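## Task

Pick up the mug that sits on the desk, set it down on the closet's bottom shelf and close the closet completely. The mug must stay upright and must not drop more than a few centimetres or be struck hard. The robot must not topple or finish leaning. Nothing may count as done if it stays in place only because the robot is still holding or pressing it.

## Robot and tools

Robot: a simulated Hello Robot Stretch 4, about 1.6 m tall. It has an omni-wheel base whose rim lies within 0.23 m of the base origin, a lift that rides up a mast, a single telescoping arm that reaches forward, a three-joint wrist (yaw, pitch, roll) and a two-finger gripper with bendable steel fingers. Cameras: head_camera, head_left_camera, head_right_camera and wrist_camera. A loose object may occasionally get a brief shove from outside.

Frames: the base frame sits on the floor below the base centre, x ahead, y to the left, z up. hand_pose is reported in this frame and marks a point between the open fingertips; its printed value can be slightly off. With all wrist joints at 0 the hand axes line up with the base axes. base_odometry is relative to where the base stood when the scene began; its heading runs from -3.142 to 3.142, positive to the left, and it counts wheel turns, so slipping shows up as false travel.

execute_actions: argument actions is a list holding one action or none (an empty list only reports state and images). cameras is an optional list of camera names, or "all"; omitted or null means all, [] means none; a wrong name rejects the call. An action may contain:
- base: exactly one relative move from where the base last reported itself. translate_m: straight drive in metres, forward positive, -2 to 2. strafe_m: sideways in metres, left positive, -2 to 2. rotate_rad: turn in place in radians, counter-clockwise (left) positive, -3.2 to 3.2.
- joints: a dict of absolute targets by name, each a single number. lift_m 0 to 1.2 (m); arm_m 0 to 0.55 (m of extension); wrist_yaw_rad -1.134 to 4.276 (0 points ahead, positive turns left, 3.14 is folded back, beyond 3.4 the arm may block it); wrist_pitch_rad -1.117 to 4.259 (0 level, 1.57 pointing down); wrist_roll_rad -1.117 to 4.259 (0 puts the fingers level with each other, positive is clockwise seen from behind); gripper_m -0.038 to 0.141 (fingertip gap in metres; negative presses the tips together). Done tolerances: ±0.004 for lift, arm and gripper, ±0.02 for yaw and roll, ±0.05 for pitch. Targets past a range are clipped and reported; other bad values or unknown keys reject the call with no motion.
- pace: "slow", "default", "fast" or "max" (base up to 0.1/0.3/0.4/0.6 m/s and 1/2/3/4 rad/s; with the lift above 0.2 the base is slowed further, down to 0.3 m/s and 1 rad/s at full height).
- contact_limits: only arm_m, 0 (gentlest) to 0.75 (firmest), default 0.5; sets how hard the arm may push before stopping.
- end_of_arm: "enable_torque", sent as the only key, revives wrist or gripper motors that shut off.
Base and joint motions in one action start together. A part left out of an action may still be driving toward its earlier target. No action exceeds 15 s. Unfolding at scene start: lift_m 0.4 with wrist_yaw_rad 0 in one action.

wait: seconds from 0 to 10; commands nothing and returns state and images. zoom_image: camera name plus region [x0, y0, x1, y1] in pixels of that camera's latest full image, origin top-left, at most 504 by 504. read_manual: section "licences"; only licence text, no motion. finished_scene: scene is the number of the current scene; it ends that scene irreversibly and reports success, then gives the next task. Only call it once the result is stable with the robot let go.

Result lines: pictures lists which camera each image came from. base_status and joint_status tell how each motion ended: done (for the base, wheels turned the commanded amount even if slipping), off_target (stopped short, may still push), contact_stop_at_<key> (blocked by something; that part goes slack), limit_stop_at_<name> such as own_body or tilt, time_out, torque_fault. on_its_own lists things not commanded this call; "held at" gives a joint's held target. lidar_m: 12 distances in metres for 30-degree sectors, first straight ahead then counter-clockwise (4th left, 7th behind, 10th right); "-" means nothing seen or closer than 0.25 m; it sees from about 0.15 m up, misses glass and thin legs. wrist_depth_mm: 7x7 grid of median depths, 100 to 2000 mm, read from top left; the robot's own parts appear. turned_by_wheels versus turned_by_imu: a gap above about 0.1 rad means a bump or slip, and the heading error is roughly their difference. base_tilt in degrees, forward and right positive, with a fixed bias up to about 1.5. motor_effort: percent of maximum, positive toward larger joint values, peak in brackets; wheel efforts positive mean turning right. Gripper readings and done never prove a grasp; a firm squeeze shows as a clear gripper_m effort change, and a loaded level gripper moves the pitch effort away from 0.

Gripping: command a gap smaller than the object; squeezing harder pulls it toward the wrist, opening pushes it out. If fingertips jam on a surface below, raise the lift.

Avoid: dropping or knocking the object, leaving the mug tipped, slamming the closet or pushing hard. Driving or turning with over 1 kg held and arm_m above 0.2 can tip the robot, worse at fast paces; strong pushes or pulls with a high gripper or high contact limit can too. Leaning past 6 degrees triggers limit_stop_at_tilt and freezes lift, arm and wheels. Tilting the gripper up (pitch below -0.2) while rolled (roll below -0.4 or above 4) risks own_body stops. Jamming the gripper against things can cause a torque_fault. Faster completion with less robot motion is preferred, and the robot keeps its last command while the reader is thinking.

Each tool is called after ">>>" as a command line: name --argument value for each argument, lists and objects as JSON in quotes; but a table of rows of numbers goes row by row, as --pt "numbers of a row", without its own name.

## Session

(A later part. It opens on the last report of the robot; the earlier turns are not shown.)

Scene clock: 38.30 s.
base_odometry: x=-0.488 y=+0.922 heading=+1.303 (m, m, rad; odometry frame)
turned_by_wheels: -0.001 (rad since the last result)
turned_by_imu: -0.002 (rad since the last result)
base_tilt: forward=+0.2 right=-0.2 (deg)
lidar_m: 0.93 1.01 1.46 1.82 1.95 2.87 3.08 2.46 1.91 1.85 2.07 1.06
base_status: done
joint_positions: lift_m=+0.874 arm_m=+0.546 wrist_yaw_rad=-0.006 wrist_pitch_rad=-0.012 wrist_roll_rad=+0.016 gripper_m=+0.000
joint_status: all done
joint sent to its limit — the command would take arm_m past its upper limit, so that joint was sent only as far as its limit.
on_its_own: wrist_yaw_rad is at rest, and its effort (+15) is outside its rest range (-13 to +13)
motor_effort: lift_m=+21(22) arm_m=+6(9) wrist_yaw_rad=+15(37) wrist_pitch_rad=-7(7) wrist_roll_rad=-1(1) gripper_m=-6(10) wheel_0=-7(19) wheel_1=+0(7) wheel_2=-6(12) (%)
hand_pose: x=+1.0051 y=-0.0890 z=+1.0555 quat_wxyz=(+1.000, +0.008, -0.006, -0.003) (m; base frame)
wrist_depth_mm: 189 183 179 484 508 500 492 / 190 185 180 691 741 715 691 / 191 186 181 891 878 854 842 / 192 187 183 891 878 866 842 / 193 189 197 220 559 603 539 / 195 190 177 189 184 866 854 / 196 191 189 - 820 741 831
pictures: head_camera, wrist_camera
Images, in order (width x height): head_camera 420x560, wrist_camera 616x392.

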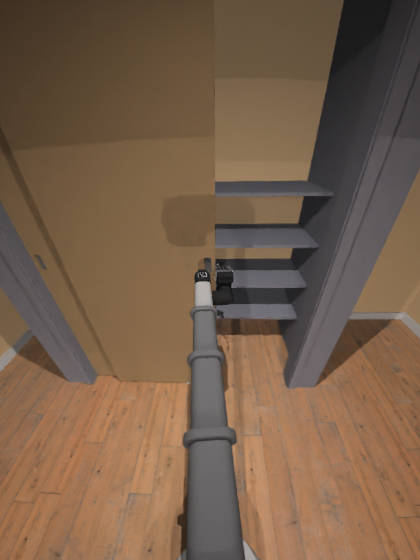

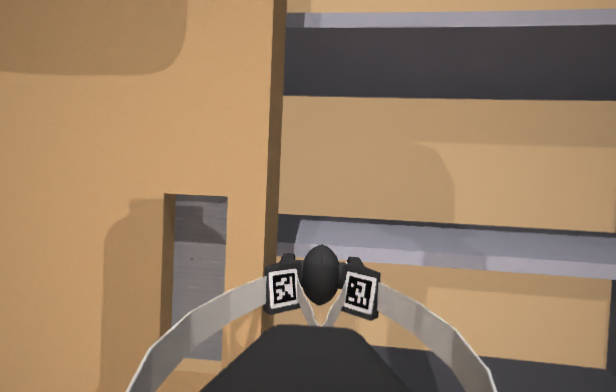

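>>> execute_actions --actions '[{"base":{"translate_m":0.02},"pace":"slow"}]' --cameras '[]'

>>> execute_actions --actions '[{"base":{"strafe_m":0.17},"pace":"slow"}]' --cameras '["head_camera"]'

>>> execute_actions --actions '[{"base":{"strafe_m":-0.03},"joints":{"arm_m":0.0}}]' --cameras '["head_camera","head_left_camera","head_right_camera"]'

Scene clock: 39.53 s.
base_odometry: x=-0.483 y=+0.941 heading=+1.302 (m, m, rad; odometry frame)
turned_by_wheels: -0.001 (rad since the last result)
turned_by_imu: -0.001 (rad since the last result)
base_tilt: forward=+0.3 right=-0.3 (deg)
lidar_m: 0.91 0.99 1.43 1.82 1.99 2.89 3.09 2.49 1.91 1.85 2.03 1.04
base_status: done
joint_positions: lift_m=+0.874 arm_m=+0.546 wrist_yaw_rad=-0.006 wrist_pitch_rad=-0.012 wrist_roll_rad=+0.016 gripper_m=+0.000
joint_status: not commanded
on_its_own: wrist_yaw_rad is at rest, and its effort (+18) is outside its rest range (-13 to +13)
motor_effort: lift_m=+22(21) arm_m=+6(6) wrist_yaw_rad=+18(24) wrist_pitch_rad=-6(7) wrist_roll_rad=-1(1) gripper_m=-6(7) wheel_0=-4(5) wheel_1=-1(2) wheel_2=-10(15) (%)
hand_pose: x=+1.0050 y=-0.0893 z=+1.0555 quat_wxyz=(+1.000, +0.008, -0.006, -0.003) (m; base frame)
wrist_depth_mm: 168 164 160 484 473 462 455 / 169 165 161 768 732 715 691 / 170 166 163 866 854 831 831 / 172 168 164 891 854 842 820 / 173 172 171 477 549 585 535 / 173 174 165 189 182 854 831 / 175 172 167 - 820 741 842
pictures: none
No camera images: the call's "cameras" was empty. Leave "cameras" out to get every camera's image.

Scene clock: 42.37 s.
base_odometry: x=-0.646 y=+0.986 heading=+1.298 (m, m, rad; odometry frame)
turned_by_wheels: -0.004 (rad since the last result)
turned_by_imu: -0.006 (rad since the last result)
base_tilt: forward=+0.4 right=-0.2 (deg)
lidar_m: 0.94 1.00 1.71 1.66 1.78 2.60 3.09 2.52 2.08 2.03 1.23 1.14
base_status: done
joint_positions: lift_m=+0.874 arm_m=+0.546 wrist_yaw_rad=-0.025 wrist_pitch_rad=-0.012 wrist_roll_rad=+0.016 gripper_m=+0.000
joint_status: not commanded
on_its_own: wrist_yaw_rad is at rest, and its effort (+71) is outside its rest range (-13 to +13)
motor_effort: lift_m=+21(22) arm_m=+6(6) wrist_yaw_rad=+71(72) wrist_pitch_rad=-6(6) wrist_roll_rad=-1(1) gripper_m=-11(10) wheel_0=-26(25) wheel_1=-9(9) wheel_2=-19(23) (%)
hand_pose: x=+1.0034 y=-0.0947 z=+1.0555 quat_wxyz=(+1.000, +0.008, -0.006, -0.013) (m; base frame)
wrist_depth_mm: 179 176 174 477 508 500 492 / 180 178 175 621 741 723 691 / 182 179 176 891 878 866 854 / 183 180 178 854 878 878 854 / 185 181 191 204 539 597 591 / 185 182 182 180 185 878 878 / 187 183 134 - 831 741 854
pictures: head_camera
Images, in order (width x height): head_camera 420x560.

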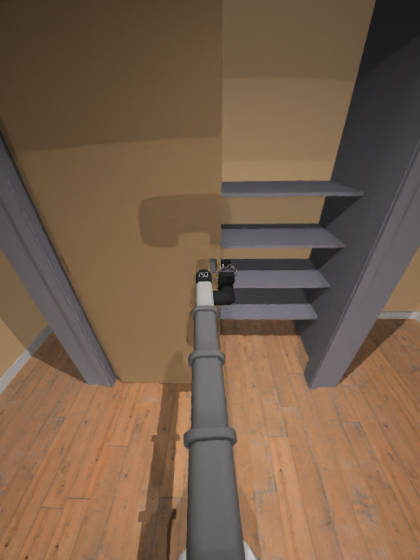

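Scene clock: 45.03 s.
base_odometry: x=-0.617 y=+0.978 heading=+1.298 (m, m, rad; odometry frame)
turned_by_wheels: +0.000 (rad since the last result)
turned_by_imu: +0.000 (rad since the last result)
base_tilt: forward=+0.4 right=-0.3 (deg)
lidar_m: 0.93 1.01 1.74 1.68 1.83 2.63 3.08 2.48 2.03 2.00 1.23 1.13
base_status: done
joint_positions: lift_m=+0.874 arm_m=+0.001 wrist_yaw_rad=+0.000 wrist_pitch_rad=-0.012 wrist_roll_rad=+0.016 gripper_m=+0.000
joint_status: all done
motor_effort: lift_m=+22(22) arm_m=-6(7) wrist_yaw_rad=-1(72) wrist_pitch_rad=-7(7) wrist_roll_rad=-1(1) gripper_m=-6(12) wheel_0=-3(24) wheel_1=-1(15) wheel_2=-2(18) (%)
hand_pose: x=+0.4604 y=-0.0874 z=+1.0554 quat_wxyz=(+1.000, +0.008, -0.006, +0.000) (m; base frame)
wrist_depth_mm: 759 741 715 715 1397 1336 1182 / 768 741 723 723 1397 1366 1138 / 768 750 732 1160 1366 1366 1098 / 768 750 732 1025 1397 1366 1138 / 778 759 741 723 1397 1397 1060 / 788 768 183 190 186 1205 1060 / 788 768 750 - 1397 1308 1060
pictures: head_camera, head_left_camera, head_right_camera
Images, in order (width x height): head_camera 420x560, head_left_camera 420x672, head_right_camera 420x672.

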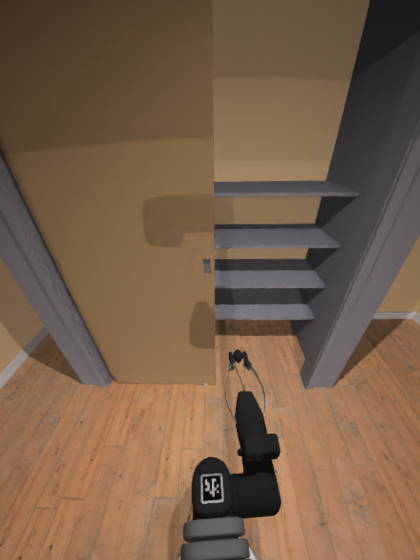

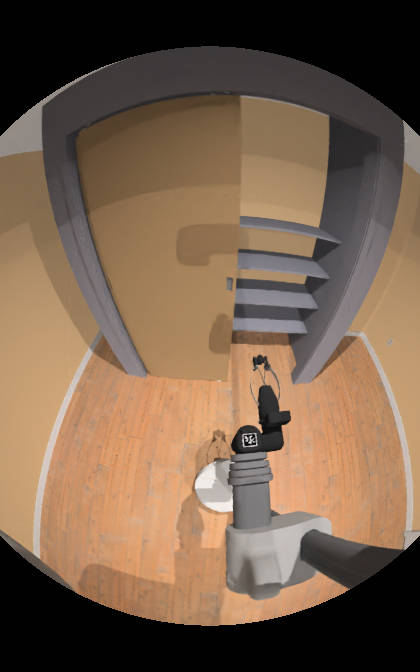

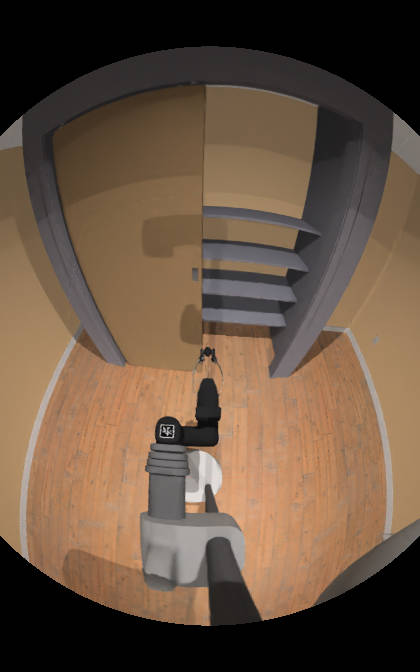

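>>> execute_actions --actions '[{"base":{"rotate_rad":3.1},"joints":{"gripper_m":0.12}}]' --cameras '[]'

>>> execute_actions --actions '[{"base":{"translate_m":1.3}}]' --cameras '["head_camera","wrist_camera"]'

Scene clock: 48.03 s.
base_odometry: x=-0.617 y=+0.978 heading=-1.886 (m, m, rad; odometry frame)
turned_by_wheels: +3.100 (rad since the last result)
turned_by_imu: +3.139 (rad since the last result)
base_tilt: forward=+0.3 right=-0.2 (deg)
lidar_m: 2.30 2.44 2.05 2.00 1.28 1.14 0.94 1.01 1.40 1.70 1.82 2.57
base_status: done
joint_positions: lift_m=+0.874 arm_m=+0.001 wrist_yaw_rad=+0.000 wrist_pitch_rad=-0.012 wrist_roll_rad=+0.016 gripper_m=+0.120
joint_status: all done
motor_effort: lift_m=+21(22) arm_m=-6(6) wrist_yaw_rad=-1(0) wrist_pitch_rad=-7(7) wrist_roll_rad=-1(1) gripper_m=-2(3) wheel_0=+0(8) wheel_1=-2(10) wheel_2=-2(8) (%)
hand_pose: x=+0.4605 y=-0.0874 z=+1.0554 quat_wxyz=(+1.000, +0.008, -0.006, +0.000) (m; base frame)
wrist_depth_mm: - - - - - - - / - - - - - - - / - - - - - - - / - - - - - - - / - - - - - - - / - - - - - - - / - - - - - - -
pictures: none
No camera images: the call's "cameras" was empty. Leave "cameras" out to get every camera's image.

Scene clock: 53.83 s.
base_odometry: x=-1.020 y=-0.258 heading=-1.886 (m, m, rad; odometry frame)
turned_by_wheels: +0.000 (rad since the last result)
turned_by_imu: +0.000 (rad since the last result)
base_tilt: forward=+0.3 right=-0.2 (deg)
lidar_m: 1.00 1.04 1.53 1.94 2.09 2.31 2.23 2.34 1.83 1.75 1.87 1.83
base_status: done
joint_positions: lift_m=+0.874 arm_m=+0.001 wrist_yaw_rad=+0.000 wrist_pitch_rad=-0.012 wrist_roll_rad=+0.016 gripper_m=+0.120
joint_status: not commanded
motor_effort: lift_m=+21(21) arm_m=-6(6) wrist_yaw_rad=-1(0) wrist_pitch_rad=-7(7) wrist_roll_rad=-1(1) gripper_m=-1(1) wheel_0=+3(7) wheel_1=+2(9) wheel_2=-1(12) (%)
hand_pose: x=+0.4604 y=-0.0874 z=+1.0555 quat_wxyz=(+1.000, +0.008, -0.006, +0.000) (m; base frame)
wrist_depth_mm: 1618 1537 1537 1576 1537 1499 1499 / 1661 1576 1576 1576 1499 1499 1499 / 1661 1618 1576 1576 1576 1537 1499 / 1661 1618 1661 1576 1576 1537 1464 / 1661 1618 1576 1576 1576 1499 1499 / 1042 976 917 1576 1499 1537 1537 / 1661 1661 854 - 1576 1537 1499
pictures: head_camera, wrist_camera
Images, in order (width x height): head_camera 420x560, wrist_camera 616x392.

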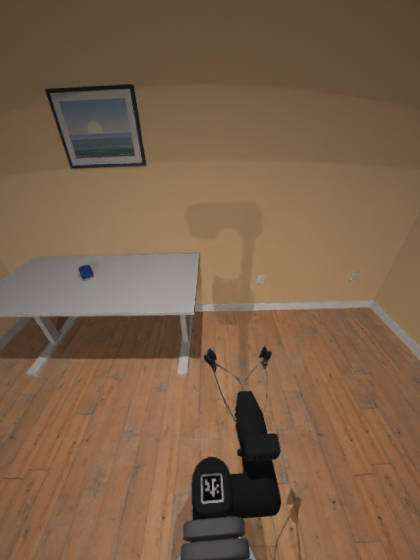

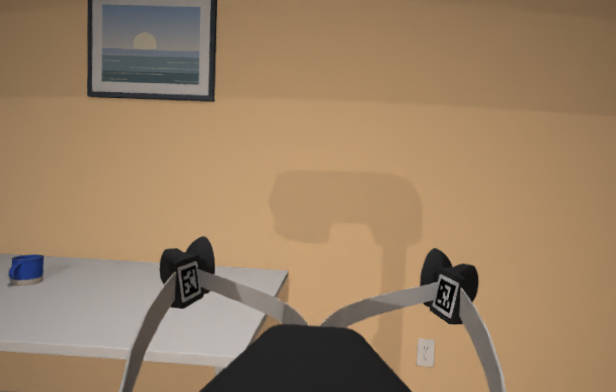

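>>> execute_actions --actions '[{"base":{"strafe_m":0.95},"joints":{"lift_m":0.62}}]' --cameras '["head_camera","wrist_camera"]'

Scene clock: 58.47 s.
base_odometry: x=-0.117 y=-0.552 heading=-1.886 (m, m, rad; odometry frame)
turned_by_wheels: +0.000 (rad since the last result)
turned_by_imu: +0.004 (rad since the last result)
base_tilt: forward=+0.3 right=-0.4 (deg)
lidar_m: 1.02 1.10 1.01 1.00 1.09 1.53 2.18 2.45 2.77 2.70 2.50 1.08
base_status: done
joint_positions: lift_m=+0.620 arm_m=+0.001 wrist_yaw_rad=+0.000 wrist_pitch_rad=-0.012 wrist_roll_rad=+0.016 gripper_m=+0.120
joint_status: all done
motor_effort: lift_m=+18(16) arm_m=-6(6) wrist_yaw_rad=-1(1) wrist_pitch_rad=-7(7) wrist_roll_rad=-1(1) gripper_m=-1(0) wheel_0=+0(11) wheel_1=+1(9) wheel_2=+0(0) (%)
hand_pose: x=+0.4604 y=-0.0874 z=+0.8017 quat_wxyz=(+1.000, +0.008, -0.006, +0.000) (m; base frame)
wrist_depth_mm: 1397 1661 1618 1618 1537 1537 1499 / 1430 1661 1618 1618 1576 1576 1537 / 1430 1661 1661 1618 1576 1576 1537 / 1397 1661 1618 1618 1576 1537 1537 / 1430 1229 891 1618 1025 931 991 / 1464 1708 1661 1618 1576 1182 1537 / 1464 1464 1661 - 1618 1576 1537
pictures: head_camera, wrist_camera
Images, in order (width x height): head_camera 420x560, wrist_camera 616x392.

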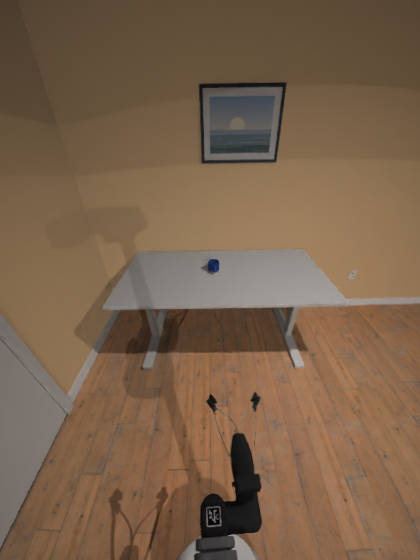

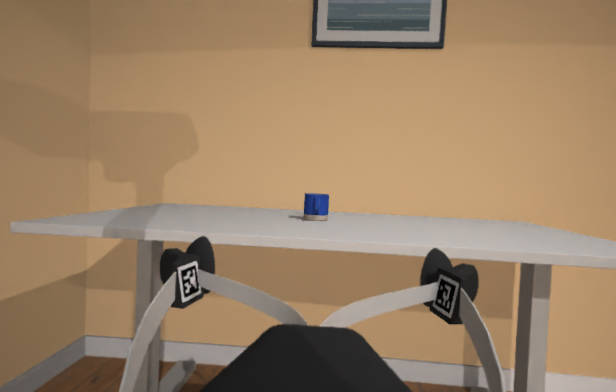

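>>> execute_actions --actions '[{"base":{"translate_m":0.6},"joints":{"lift_m":0.66}}]' --cameras '["head_camera","wrist_camera"]'

Scene clock: 62.03 s.
base_odometry: x=-0.302 y=-1.123 heading=-1.885 (m, m, rad; odometry frame)
turned_by_wheels: +0.000 (rad since the last result)
turned_by_imu: +0.000 (rad since the last result)
base_tilt: forward=+0.3 right=-0.3 (deg)
lidar_m: 0.43 0.46 0.70 0.92 1.04 1.52 3.56 3.01 2.82 2.72 0.62 0.47
base_status: done
joint_positions: lift_m=+0.660 arm_m=+0.001 wrist_yaw_rad=+0.000 wrist_pitch_rad=-0.012 wrist_roll_rad=+0.016 gripper_m=+0.120
joint_status: all done
motor_effort: lift_m=+21(18) arm_m=-6(6) wrist_yaw_rad=-2(0) wrist_pitch_rad=-7(8) wrist_roll_rad=-1(1) gripper_m=-2(3) wheel_0=+2(7) wheel_1=+1(7) wheel_2=-1(12) (%)
hand_pose: x=+0.4604 y=-0.0874 z=+0.8415 quat_wxyz=(+1.000, +0.008, -0.006, +0.000) (m; base frame)
wrist_depth_mm: 1060 1025 1025 991 976 960 946 / 1060 1025 1025 991 991 960 946 / 1078 1060 1042 1008 976 976 960 / 1060 1060 1042 1008 991 976 976 / 759 788 732 647 904 976 946 / 455 436 413 455 430 445 549 / 327 315 355 - 364 343 370
pictures: head_camera, wrist_camera
Images, in order (width x height): head_camera 420x560, wrist_camera 616x392.

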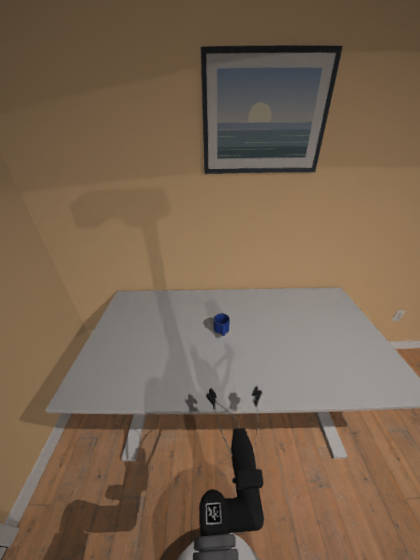

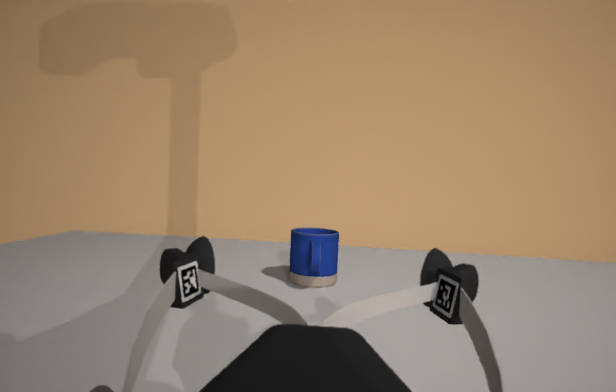

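>>> execute_actions --actions '[{"joints":{"lift_m":0.56,"arm_m":0.15}}]' --cameras '["head_camera","wrist_camera"]'

Scene clock: 63.67 s.
base_odometry: x=-0.302 y=-1.123 heading=-1.886 (m, m, rad; odometry frame)
turned_by_wheels: +0.000 (rad since the last result)
turned_by_imu: +0.000 (rad since the last result)
base_tilt: forward=+0.2 right=-0.3 (deg)
lidar_m: 0.46 0.49 0.68 0.91 1.05 1.51 3.55 3.00 2.82 2.73 0.62 0.49
base_status: not commanded
joint_positions: lift_m=+0.560 arm_m=+0.148 wrist_yaw_rad=-0.004 wrist_pitch_rad=-0.017 wrist_roll_rad=+0.016 gripper_m=+0.120
joint_status: all done
motor_effort: lift_m=+15(19) arm_m=+9(8) wrist_yaw_rad=+10(10) wrist_pitch_rad=+7(8) wrist_roll_rad=-1(1) gripper_m=-2(1) wheel_0=+2(2) wheel_1=+1(1) wheel_2=-2(1) (%)
hand_pose: x=+0.6075 y=-0.0884 z=+0.7434 quat_wxyz=(+1.000, +0.008, -0.008, -0.002) (m; base frame)
wrist_depth_mm: 904 878 878 854 854 831 820 / 917 878 866 866 831 831 820 / 904 891 878 854 842 831 809 / 904 891 878 436 842 842 831 / 330 343 322 384 404 436 473 / 197 187 189 196 196 207 238 / 140 135 153 - 157 148 160
pictures: head_camera, wrist_camera
Images, in order (width x height): head_camera 420x560, wrist_camera 616x392.

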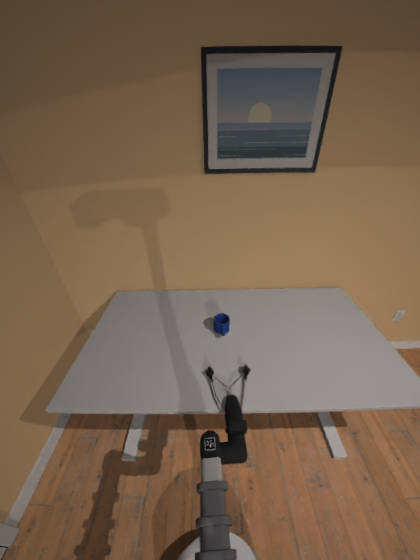

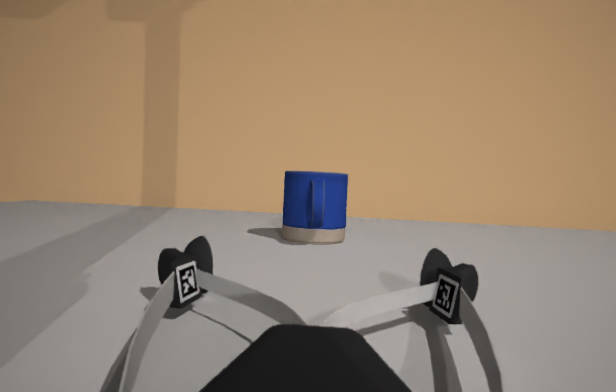

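>>> execute_actions --actions '[{"joints":{"lift_m":0.59}}]' --cameras '[]'

>>> execute_actions --actions '[{"joints":{"arm_m":0.36}}]' --cameras '["head_camera","wrist_camera"]'

Scene clock: 64.67 s.
base_odometry: x=-0.302 y=-1.123 heading=-1.886 (m, m, rad; odometry frame)
turned_by_wheels: +0.000 (rad since the last result)
turned_by_imu: +0.000 (rad since the last result)
base_tilt: forward=+0.3 right=-0.2 (deg)
lidar_m: 0.46 0.49 0.68 0.92 1.03 1.51 3.56 2.98 2.81 2.73 0.61 0.50
base_status: not commanded
joint_positions: lift_m=+0.590 arm_m=+0.149 wrist_yaw_rad=+0.000 wrist_pitch_rad=-0.012 wrist_roll_rad=+0.016 gripper_m=+0.120
joint_status: all done
motor_effort: lift_m=+21(21) arm_m=+6(9) wrist_yaw_rad=+1(10) wrist_pitch_rad=-5(7) wrist_roll_rad=-1(1) gripper_m=-2(1) wheel_0=+2(2) wheel_1=+1(1) wheel_2=-2(2) (%)
hand_pose: x=+0.6083 y=-0.0875 z=+0.7716 quat_wxyz=(+1.000, +0.008, -0.006, +0.000) (m; base frame)
wrist_depth_mm: 904 878 866 842 831 831 809 / 904 891 878 854 842 831 809 / 904 891 878 854 854 831 820 / 917 904 878 866 854 842 820 / 442 459 427 433 535 569 621 / 267 254 239 265 253 260 322 / 191 184 208 - 212 201 216
pictures: none
No camera images: the call's "cameras" was empty. Leave "cameras" out to get every camera's image.

Scene clock: 66.40 s.
base_odometry: x=-0.302 y=-1.123 heading=-1.886 (m, m, rad; odometry frame)
turned_by_wheels: +0.000 (rad since the last result)
turned_by_imu: +0.001 (rad since the last result)
base_tilt: forward=+0.2 right=-0.4 (deg)
lidar_m: 0.46 0.47 0.69 0.94 1.05 1.51 3.59 3.00 2.81 2.74 0.61 0.47
base_status: not commanded
joint_positions: lift_m=+0.590 arm_m=+0.359 wrist_yaw_rad=-0.001 wrist_pitch_rad=-0.015 wrist_roll_rad=+0.016 gripper_m=+0.120
joint_status: all done
motor_effort: lift_m=+19(22) arm_m=+6(10) wrist_yaw_rad=+2(12) wrist_pitch_rad=+4(6) wrist_roll_rad=-1(1) gripper_m=-2(3) wheel_0=+2(2) wheel_1=+1(1) wheel_2=-1(3) (%)
hand_pose: x=+0.8182 y=-0.0876 z=+0.7727 quat_wxyz=(+1.000, +0.008, -0.008, +0.000) (m; base frame)
wrist_depth_mm: 676 668 661 647 634 627 615 / 683 676 654 647 634 627 621 / 683 676 661 654 640 634 615 / 691 676 668 647 640 627 621 / 466 480 392 218 480 627 627 / 276 263 245 186 259 272 334 / 197 190 214 - 220 208 224
pictures: head_camera, wrist_camera
Images, in order (width x height): head_camera 420x560, wrist_camera 616x392.

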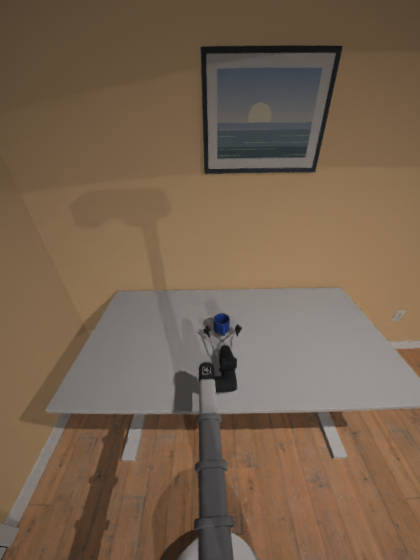

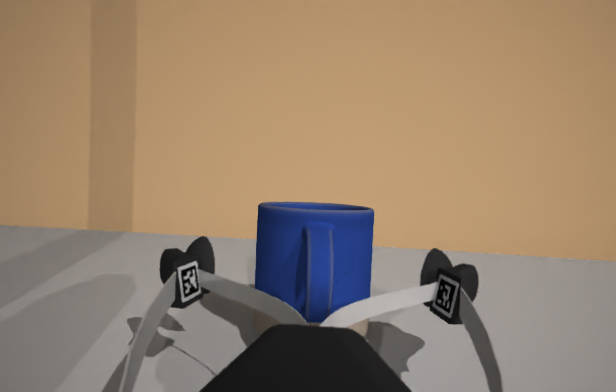

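>>> execute_actions --actions '[{"joints":{"lift_m":0.605,"arm_m":0.43}}]' --cameras '["head_camera","wrist_camera"]'

>>> execute_actions --actions '[{"joints":{"gripper_m":0.03},"pace":"slow"}]' --cameras '["wrist_camera"]'

Scene clock: 67.60 s.
base_odometry: x=-0.302 y=-1.123 heading=-1.886 (m, m, rad; odometry frame)
turned_by_wheels: +0.000 (rad since the last result)
turned_by_imu: +0.000 (rad since the last result)
base_tilt: forward=+0.2 right=-0.3 (deg)
lidar_m: 0.44 0.49 0.70 0.91 1.03 1.57 3.56 3.01 2.82 2.73 0.61 0.46
base_status: not commanded
joint_positions: lift_m=+0.605 arm_m=+0.429 wrist_yaw_rad=+0.000 wrist_pitch_rad=-0.012 wrist_roll_rad=+0.016 gripper_m=+0.120
joint_status: all done
motor_effort: lift_m=+22(22) arm_m=+6(7) wrist_yaw_rad=+1(1) wrist_pitch_rad=-5(7) wrist_roll_rad=-1(1) gripper_m=-3(2) wheel_0=+2(2) wheel_1=+1(1) wheel_2=-2(2) (%)
hand_pose: x=+0.8882 y=-0.0876 z=+0.7865 quat_wxyz=(+1.000, +0.008, -0.006, +0.000) (m; base frame)
wrist_depth_mm: 609 591 580 574 564 559 544 / 609 597 585 580 564 559 554 / 615 603 591 585 569 564 559 / 615 609 597 585 574 564 559 / 508 521 220 170 466 569 559 / 303 290 201 148 192 297 364 / 218 210 224 - 236 229 248
pictures: head_camera, wrist_camera
Images, in order (width x height): head_camera 420x560, wrist_camera 616x392.

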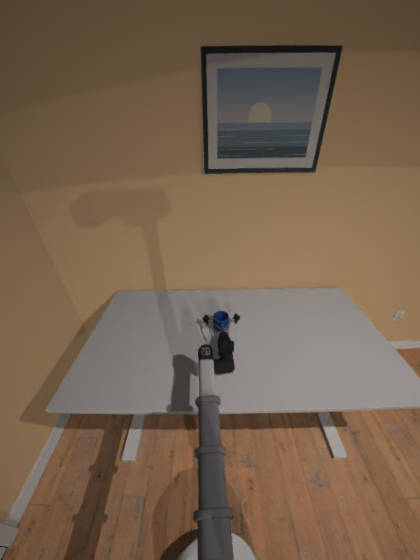

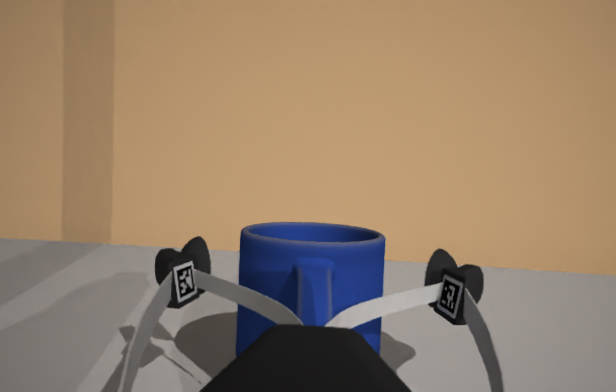

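Scene clock: 71.27 s.
base_odometry: x=-0.302 y=-1.123 heading=-1.886 (m, m, rad; odometry frame)
turned_by_wheels: +0.000 (rad since the last result)
turned_by_imu: +0.001 (rad since the last result)
base_tilt: forward=+0.3 right=-0.3 (deg)
lidar_m: 0.43 0.48 0.69 0.93 1.04 1.52 3.56 3.01 2.80 2.73 0.58 0.44
base_status: not commanded
joint_positions: lift_m=+0.605 arm_m=+0.429 wrist_yaw_rad=+0.001 wrist_pitch_rad=-0.012 wrist_roll_rad=+0.016 gripper_m=+0.030
joint_status: all done
motor_effort: lift_m=+21(22) arm_m=+6(6) wrist_yaw_rad=-3(4) wrist_pitch_rad=-7(6) wrist_roll_rad=-1(1) gripper_m=-17(17) wheel_0=+2(2) wheel_1=+1(1) wheel_2=-1(1) (%)
hand_pose: x=+0.8884 y=-0.0871 z=+0.7865 quat_wxyz=(+1.000, +0.008, -0.006, +0.001) (m; base frame)
wrist_depth_mm: 609 603 585 574 559 554 544 / 609 603 591 574 569 554 549 / 615 603 591 585 569 559 554 / 621 603 597 580 574 569 554 / 504 525 216 154 208 564 559 / 303 268 185 140 178 301 364 / 218 220 224 - 234 225 246
pictures: wrist_camera
Images, in order (width x height): wrist_camera 616x392.

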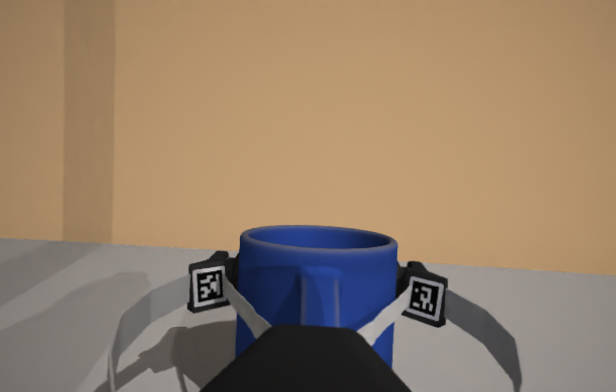

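>>> execute_actions --actions '[{"joints":{"gripper_m":0.005}}]' --cameras '[]'

>>> execute_actions --actions '[{"joints":{"lift_m":0.66},"pace":"slow"}]' --cameras '[]'

>>> execute_actions --actions '[{"joints":{"arm_m":0.0},"base":{"translate_m":-0.4}}]' --cameras '["wrist_camera"]'

>>> execute_actions --actions '[{"base":{"rotate_rad":3.1}}]' --cameras '["head_camera","wrist_camera"]'

Scene clock: 72.37 s.
base_odometry: x=-0.302 y=-1.123 heading=-1.886 (m, m, rad; odometry frame)
turned_by_wheels: +0.000 (rad since the last result)
turned_by_imu: +0.000 (rad since the last result)
base_tilt: forward=+0.3 right=-0.3 (deg)
lidar_m: 0.44 0.48 0.67 0.94 1.04 1.52 3.56 3.00 2.82 2.73 0.62 0.47
base_status: not commanded
joint_positions: lift_m=+0.605 arm_m=+0.429 wrist_yaw_rad=+0.000 wrist_pitch_rad=-0.011 wrist_roll_rad=+0.016 gripper_m=+0.006
joint_status: all done
motor_effort: lift_m=+22(22) arm_m=+6(6) wrist_yaw_rad=+0(4) wrist_pitch_rad=-8(8) wrist_roll_rad=-1(1) gripper_m=-48(47) wheel_0=+2(2) wheel_1=+1(1) wheel_2=-1(1) (%)
hand_pose: x=+0.8883 y=-0.0874 z=+0.7863 quat_wxyz=(+1.000, +0.008, -0.006, +0.000) (m; base frame)
wrist_depth_mm: 603 591 585 574 559 554 544 / 615 597 591 574 569 559 549 / 615 603 591 585 569 559 554 / 621 609 597 580 574 559 559 / 500 521 202 148 209 564 559 / 303 169 178 137 175 174 362 / 217 219 222 - 233 227 233
pictures: none
No camera images: the call's "cameras" was empty. Leave "cameras" out to get every camera's image.

Scene clock: 73.70 s.
base_odometry: x=-0.302 y=-1.123 heading=-1.886 (m, m, rad; odometry frame)
turned_by_wheels: +0.000 (rad since the last result)
turned_by_imu: +0.000 (rad since the last result)
base_tilt: forward=+0.5 right=-0.2 (deg)
lidar_m: 0.44 0.47 0.68 0.93 1.04 1.51 3.55 3.01 2.80 2.73 0.63 0.47
base_status: not commanded
joint_positions: lift_m=+0.660 arm_m=+0.429 wrist_yaw_rad=+0.000 wrist_pitch_rad=-0.008 wrist_roll_rad=+0.016 gripper_m=+0.006
joint_status: all done
motor_effort: lift_m=+23(25) arm_m=+6(6) wrist_yaw_rad=+0(0) wrist_pitch_rad=-16(17) wrist_roll_rad=-1(1) gripper_m=-46(47) wheel_0=+2(2) wheel_1=+1(1) wheel_2=-1(2) (%)
hand_pose: x=+0.8883 y=-0.0874 z=+0.8404 quat_wxyz=(+1.000, +0.008, -0.004, +0.000) (m; base frame)
wrist_depth_mm: 603 597 580 569 559 554 544 / 615 597 591 580 564 559 549 / 609 603 591 574 574 564 549 / 615 603 597 580 574 564 554 / 621 615 202 148 211 569 559 / 442 169 177 137 175 173 525 / 317 322 324 - 342 329 347
pictures: none
No camera images: the call's "cameras" was empty. Leave "cameras" out to get every camera's image.

Scene clock: 76.53 s.
base_odometry: x=-0.178 y=-0.742 heading=-1.886 (m, m, rad; odometry frame)
turned_by_wheels: +0.000 (rad since the last result)
turned_by_imu: +0.001 (rad since the last result)
base_tilt: forward=+0.4 right=-0.2 (deg)
lidar_m: 0.83 0.90 1.03 0.98 1.07 1.50 2.37 2.63 2.80 2.71 1.15 0.86
base_status: done
joint_positions: lift_m=+0.660 arm_m=+0.001 wrist_yaw_rad=+0.000 wrist_pitch_rad=-0.008 wrist_roll_rad=+0.016 gripper_m=+0.006
joint_status: all done
motor_effort: lift_m=+22(23) arm_m=-6(6) wrist_yaw_rad=+0(0) wrist_pitch_rad=-16(17) wrist_roll_rad=-1(1) gripper_m=-47(45) wheel_0=-2(6) wheel_1=+0(8) wheel_2=+1(10) (%)
hand_pose: x=+0.4604 y=-0.0875 z=+0.8403 quat_wxyz=(+1.000, +0.008, -0.004, +0.000) (m; base frame)
wrist_depth_mm: 1366 1430 1397 1397 1336 1366 1308 / 1430 1464 1430 1397 1366 1366 1308 / 1430 1430 1430 1430 1366 1366 1366 / 1430 1464 1464 1397 1397 1397 1336 / 741 768 202 148 211 946 1008 / 1499 169 177 137 175 591 661 / 1464 1464 1464 - 1397 1430 946
pictures: wrist_camera
Images, in order (width x height): wrist_camera 616x392.

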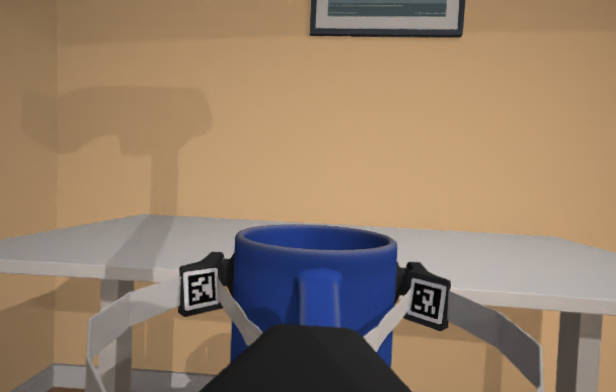

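Scene clock: 79.37 s.
base_odometry: x=-0.178 y=-0.742 heading=+1.214 (m, m, rad; odometry frame)
turned_by_wheels: +3.100 (rad since the last result)
turned_by_imu: +3.138 (rad since the last result)
base_tilt: forward=+0.2 right=-0.2 (deg)
lidar_m: 2.36 2.62 2.82 2.72 2.28 0.86 0.84 0.89 1.03 0.97 1.08 1.48
base_status: done
joint_positions: lift_m=+0.660 arm_m=+0.001 wrist_yaw_rad=+0.000 wrist_pitch_rad=-0.008 wrist_roll_rad=+0.016 gripper_m=+0.006
joint_status: not commanded
motor_effort: lift_m=+22(23) arm_m=-6(6) wrist_yaw_rad=-1(2) wrist_pitch_rad=-17(17) wrist_roll_rad=-1(1) gripper_m=-48(47) wheel_0=-1(9) wheel_1=-3(9) wheel_2=-2(9) (%)
hand_pose: x=+0.4605 y=-0.0873 z=+0.8403 quat_wxyz=(+1.000, +0.008, -0.004, +0.000) (m; base frame)
wrist_depth_mm: - - - - - - 1499 / - - - - - - 1464 / - - - - - - 1430 / - - - - - - 1430 / - - 202 148 212 - 1430 / - 169 176 137 175 1756 1397 / 1661 1661 1756 - 1863 1756 1336
pictures: head_camera, wrist_camera
Images, in order (width x height): head_camera 420x560, wrist_camera 616x392.

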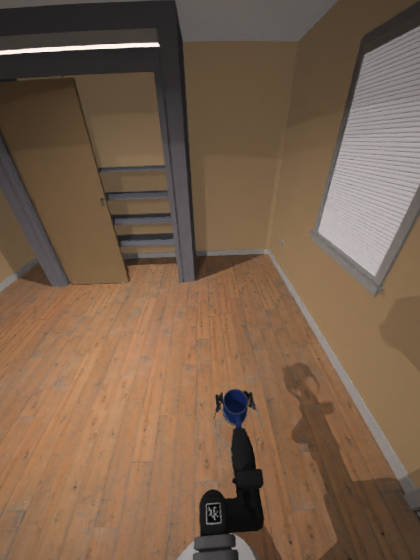

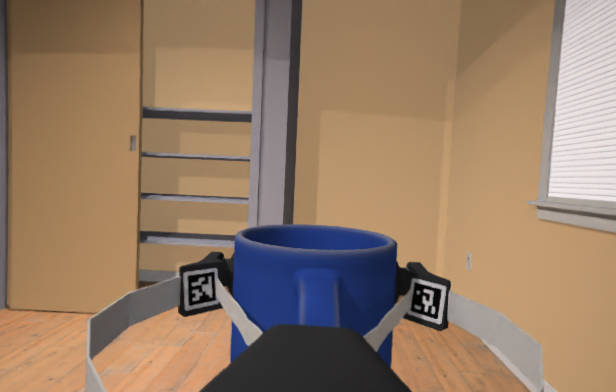

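>>> execute_actions --actions '[{"base":{"strafe_m":0.7},"joints":{"lift_m":0.45}}]' --cameras '[]'

>>> execute_actions --actions '[{"base":{"translate_m":1.2}}]' --cameras '["head_camera","wrist_camera"]'

Scene clock: 83.23 s.
base_odometry: x=-0.834 y=-0.498 heading=+1.214 (m, m, rad; odometry frame)
turned_by_wheels: +0.000 (rad since the last result)
turned_by_imu: +0.003 (rad since the last result)
base_tilt: forward=+0.4 right=-0.3 (deg)
lidar_m: 2.41 2.52 2.12 2.02 2.13 1.67 0.81 0.87 1.24 1.68 1.80 2.49
base_status: done
joint_positions: lift_m=+0.450 arm_m=+0.001 wrist_yaw_rad=+0.000 wrist_pitch_rad=-0.008 wrist_roll_rad=+0.016 gripper_m=+0.006
joint_status: all done
motor_effort: lift_m=+18(23) arm_m=-6(6) wrist_yaw_rad=+0(1) wrist_pitch_rad=-17(17) wrist_roll_rad=-1(1) gripper_m=-47(46) wheel_0=-1(10) wheel_1=+0(13) wheel_2=+1(1) (%)
hand_pose: x=+0.4604 y=-0.0874 z=+0.6307 quat_wxyz=(+1.000, +0.008, -0.004, +0.000) (m; base frame)
wrist_depth_mm: - - - - - - - / - - - - - - - / - - - - - - - / - - - - - - - / - - 202 148 211 - - / 1808 169 177 137 174 174 - / 1255 1281 1308 - 1366 1366 1430
pictures: none
No camera images: the call's "cameras" was empty. Leave "cameras" out to get every camera's image.

Scene clock: 88.73 s.
base_odometry: x=-0.415 y=+0.627 heading=+1.214 (m, m, rad; odometry frame)
turned_by_wheels: +0.000 (rad since the last result)
turned_by_imu: +0.000 (rad since the last result)
base_tilt: forward=+0.3 right=-0.3 (deg)
lidar_m: 1.26 1.27 1.75 1.98 2.10 2.89 2.10 2.16 1.84 1.71 1.77 1.24
base_status: done
joint_positions: lift_m=+0.450 arm_m=+0.001 wrist_yaw_rad=+0.000 wrist_pitch_rad=-0.008 wrist_roll_rad=+0.016 gripper_m=+0.006
joint_status: not commanded
motor_effort: lift_m=+19(19) arm_m=-6(6) wrist_yaw_rad=+0(1) wrist_pitch_rad=-17(17) wrist_roll_rad=-1(1) gripper_m=-45(47) wheel_0=+1(6) wheel_1=+2(7) wheel_2=-1(13) (%)
hand_pose: x=+0.4604 y=-0.0874 z=+0.6306 quat_wxyz=(+1.000, +0.008, -0.004, +0.000) (m; base frame)
wrist_depth_mm: 991 991 1576 1537 1499 931 1661 / 1008 991 1756 1576 1499 931 1618 / 1008 991 1708 1708 1708 946 1618 / 1008 1008 1756 1708 1618 946 1618 / 1025 1008 202 148 210 946 1661 / 1042 169 177 137 174 173 1661 / 1042 1025 1308 - 991 976 1464
pictures: head_camera, wrist_camera
Images, in order (width x height): head_camera 420x560, wrist_camera 616x392.

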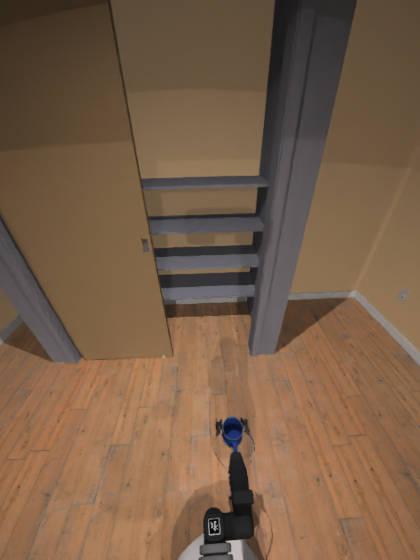

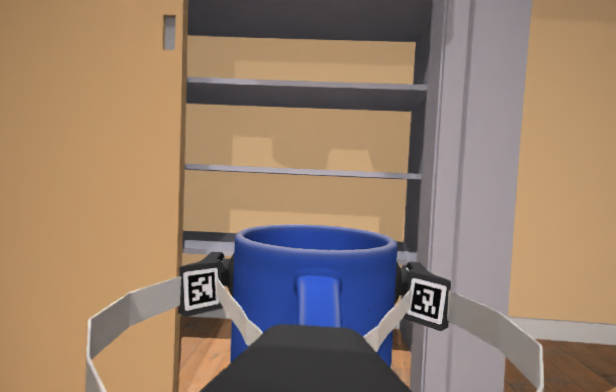

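>>> execute_actions --actions '[{"base":{"translate_m":0.45},"joints":{"lift_m":0.42,"arm_m":0.15}}]' --cameras '["head_camera","wrist_camera"]'

Scene clock: 91.80 s.
base_odometry: x=-0.258 y=+1.048 heading=+1.214 (m, m, rad; odometry frame)
turned_by_wheels: +0.000 (rad since the last result)
turned_by_imu: +0.000 (rad since the last result)
base_tilt: forward=+0.1 right=-0.3 (deg)
lidar_m: 1.06 0.82 1.12 1.98 2.10 2.92 3.29 2.46 1.73 1.72 1.83 0.82
base_status: done
joint_positions: lift_m=+0.420 arm_m=+0.149 wrist_yaw_rad=+0.000 wrist_pitch_rad=-0.008 wrist_roll_rad=+0.016 gripper_m=+0.006
joint_status: all done
motor_effort: lift_m=+19(22) arm_m=+6(8) wrist_yaw_rad=-1(1) wrist_pitch_rad=-17(17) wrist_roll_rad=-1(1) gripper_m=-45(47) wheel_0=+2(6) wheel_1=+1(4) wheel_2=+1(13) (%)
hand_pose: x=+0.6084 y=-0.0874 z=+0.6006 quat_wxyz=(+1.000, +0.008, -0.004, +0.000) (m; base frame)
wrist_depth_mm: 931 917 904 854 842 809 621 / 1138 1118 1118 1078 1098 917 539 / 1138 1118 1098 1098 1078 788 455 / 1138 1138 1118 1118 1098 891 449 / 1042 1078 202 148 212 878 445 / 1160 169 177 137 175 691 442 / 1182 1138 1138 - 1098 854 427
pictures: head_camera, wrist_camera
Images, in order (width x height): head_camera 420x560, wrist_camera 616x392.

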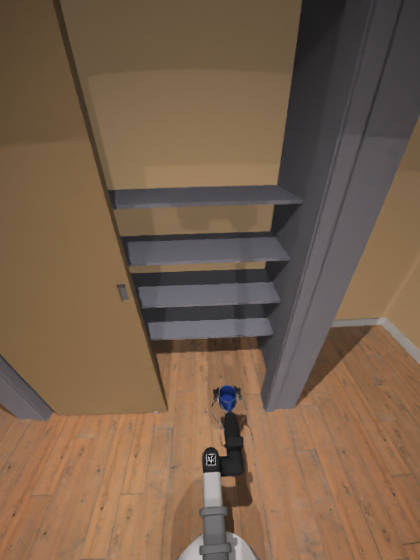

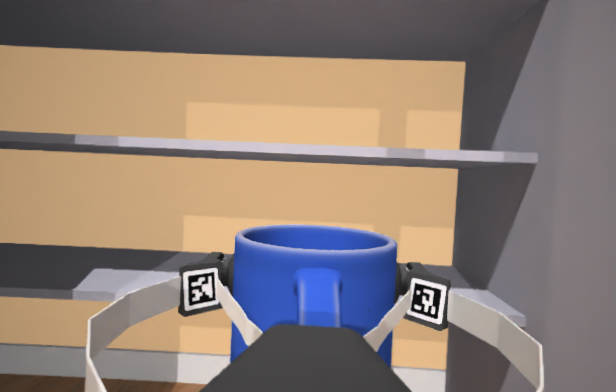

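>>> execute_actions --actions '[{"base":{"translate_m":0.15},"joints":{"lift_m":0.39,"arm_m":0.35}}]' --cameras '["head_camera","wrist_camera"]'

Scene clock: 93.77 s.
base_odometry: x=-0.206 y=+1.189 heading=+1.214 (m, m, rad; odometry frame)
turned_by_wheels: +0.000 (rad since the last result)
turned_by_imu: +0.000 (rad since the last result)
base_tilt: forward=+0.3 right=-0.4 (deg)
lidar_m: 0.91 0.67 0.91 1.99 2.08 2.86 3.46 2.43 1.79 1.70 0.88 0.71
base_status: done
joint_positions: lift_m=+0.390 arm_m=+0.349 wrist_yaw_rad=+0.000 wrist_pitch_rad=-0.008 wrist_roll_rad=+0.016 gripper_m=+0.006
joint_status: all done
motor_effort: lift_m=+19(18) arm_m=+6(5) wrist_yaw_rad=-1(2) wrist_pitch_rad=-17(18) wrist_roll_rad=-1(1) gripper_m=-45(47) wheel_0=+1(6) wheel_1=+3(6) wheel_2=-2(10) (%)
hand_pose: x=+0.8084 y=-0.0873 z=+0.5706 quat_wxyz=(+1.000, +0.008, -0.004, +0.000) (m; base frame)
wrist_depth_mm: 768 768 750 741 732 723 615 / 397 373 404 384 368 351 343 / 768 768 759 741 668 609 554 / 788 778 768 750 750 741 603 / 788 788 202 148 211 750 597 / 549 169 177 137 175 535 585 / 399 404 407 - 427 415 442
pictures: head_camera, wrist_camera
Images, in order (width x height): head_camera 420x560, wrist_camera 616x392.

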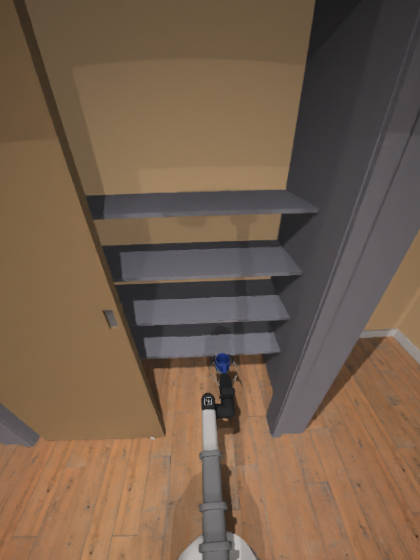

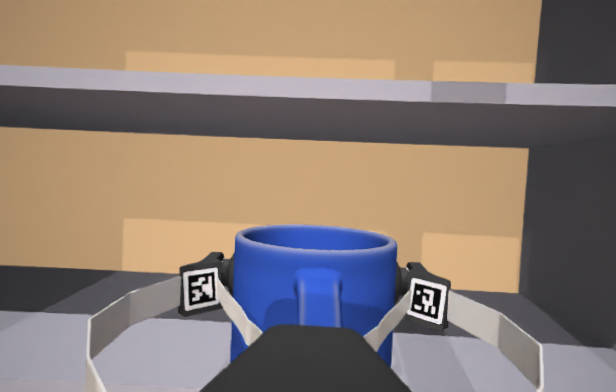

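>>> execute_actions --actions '[{"base":{"translate_m":0.13},"joints":{"lift_m":0.35,"arm_m":0.55}}]' --cameras '["head_camera","wrist_camera"]'

>>> execute_actions --actions '[{"joints":{"lift_m":0.31},"pace":"slow"}]' --cameras '["wrist_camera"]'

Scene clock: 95.67 s.
base_odometry: x=-0.161 y=+1.311 heading=+1.215 (m, m, rad; odometry frame)
turned_by_wheels: +0.000 (rad since the last result)
turned_by_imu: +0.001 (rad since the last result)
base_tilt: forward=+0.3 right=-0.2 (deg)
lidar_m: 0.77 0.56 0.69 1.95 2.08 2.87 3.63 2.43 1.79 1.72 0.63 0.59
base_status: done
joint_positions: lift_m=+0.350 arm_m=+0.546 wrist_yaw_rad=+0.000 wrist_pitch_rad=-0.008 wrist_roll_rad=+0.016 gripper_m=+0.006
joint_status: all done
joint sent to its limit — the command would take arm_m past its upper limit, so that joint was sent only as far as its limit.
motor_effort: lift_m=+19(22) arm_m=+6(8) wrist_yaw_rad=-1(2) wrist_pitch_rad=-17(17) wrist_roll_rad=-1(1) gripper_m=-49(45) wheel_0=+1(7) wheel_1=+3(6) wheel_2=-1(9) (%)
hand_pose: x=+1.0056 y=-0.0873 z=+0.5306 quat_wxyz=(+1.000, +0.008, -0.004, +0.000) (m; base frame)
wrist_depth_mm: 312 301 293 285 277 272 270 / 436 430 427 424 418 413 410 / 439 433 433 427 421 418 415 / 445 442 436 430 424 418 418 / 445 442 202 148 211 424 418 / 445 169 176 137 174 174 421 / 322 327 330 - 347 336 355
pictures: head_camera, wrist_camera
Images, in order (width x height): head_camera 420x560, wrist_camera 616x392.

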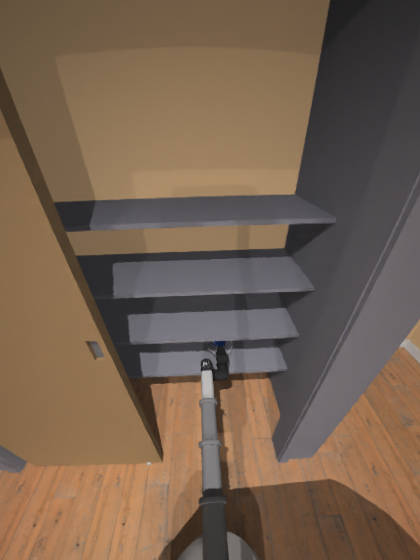

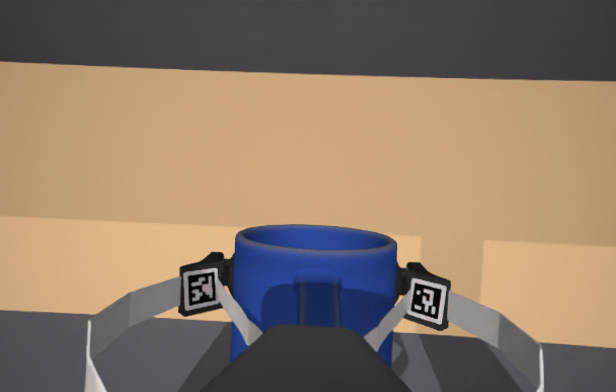

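Scene clock: 96.83 s.
base_odometry: x=-0.161 y=+1.311 heading=+1.215 (m, m, rad; odometry frame)
turned_by_wheels: +0.000 (rad since the last result)
turned_by_imu: +0.000 (rad since the last result)
base_tilt: forward=+0.3 right=-0.3 (deg)
lidar_m: 0.77 0.57 0.68 1.98 2.08 2.89 3.62 2.45 1.78 1.72 0.63 0.59
base_status: not commanded
joint_positions: lift_m=+0.310 arm_m=+0.546 wrist_yaw_rad=+0.000 wrist_pitch_rad=-0.008 wrist_roll_rad=+0.016 gripper_m=+0.006
joint_status: all done
motor_effort: lift_m=+18(18) arm_m=+6(6) wrist_yaw_rad=-2(2) wrist_pitch_rad=-17(17) wrist_roll_rad=-1(1) gripper_m=-47(45) wheel_0=+1(1) wheel_1=+3(2) wheel_2=-2(2) (%)
hand_pose: x=+1.0056 y=-0.0873 z=+0.4907 quat_wxyz=(+1.000, +0.008, -0.004, +0.000) (m; base frame)
wrist_depth_mm: 433 407 394 382 373 368 362 / 439 433 430 424 418 415 407 / 439 439 430 424 421 415 415 / 445 439 436 430 424 418 415 / 445 442 202 148 211 424 421 / 347 169 177 137 175 174 415 / 248 250 253 - 267 258 279
pictures: wrist_camera
Images, in order (width x height): wrist_camera 616x392.

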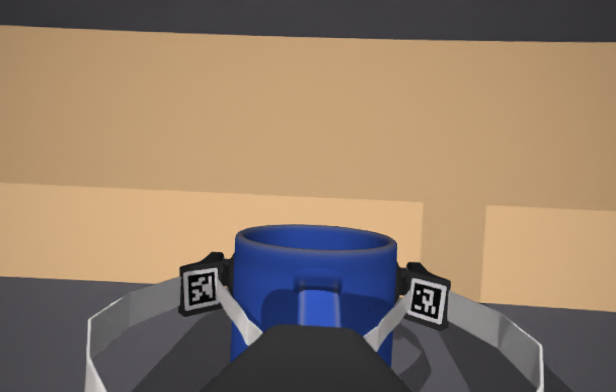

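>>> execute_actions --actions '[{"joints":{"lift_m":0.292},"pace":"slow"}]' --cameras '[]'

Scene clock: 97.80 s.
base_odometry: x=-0.161 y=+1.311 heading=+1.215 (m, m, rad; odometry frame)
turned_by_wheels: +0.000 (rad since the last result)
turned_by_imu: +0.000 (rad since the last result)
base_tilt: forward=+0.2 right=-0.2 (deg)
lidar_m: 0.77 0.57 0.72 1.97 2.04 2.89 3.63 2.43 1.79 1.71 0.64 0.59
base_status: not commanded
joint_positions: lift_m=+0.292 arm_m=+0.546 wrist_yaw_rad=+0.000 wrist_pitch_rad=-0.010 wrist_roll_rad=+0.016 gripper_m=+0.006
joint_status: all done
motor_effort: lift_m=+18(17) arm_m=+6(6) wrist_yaw_rad=-1(1) wrist_pitch_rad=-13(17) wrist_roll_rad=-1(1) gripper_m=-44(46) wheel_0=+1(1) wheel_1=+2(2) wheel_2=-2(1) (%)
hand_pose: x=+1.0056 y=-0.0873 z=+0.4732 quat_wxyz=(+1.000, +0.008, -0.005, +0.000) (m; base frame)
wrist_depth_mm: 439 430 427 418 413 410 407 / 436 433 427 424 421 413 413 / 442 436 433 427 424 418 413 / 445 436 436 430 424 421 418 / 445 442 202 148 211 424 421 / 303 169 176 137 175 173 359 / 217 219 223 - 233 226 232
pictures: none
No camera images: the call's "cameras" was empty. Leave "cameras" out to get every camera's image.


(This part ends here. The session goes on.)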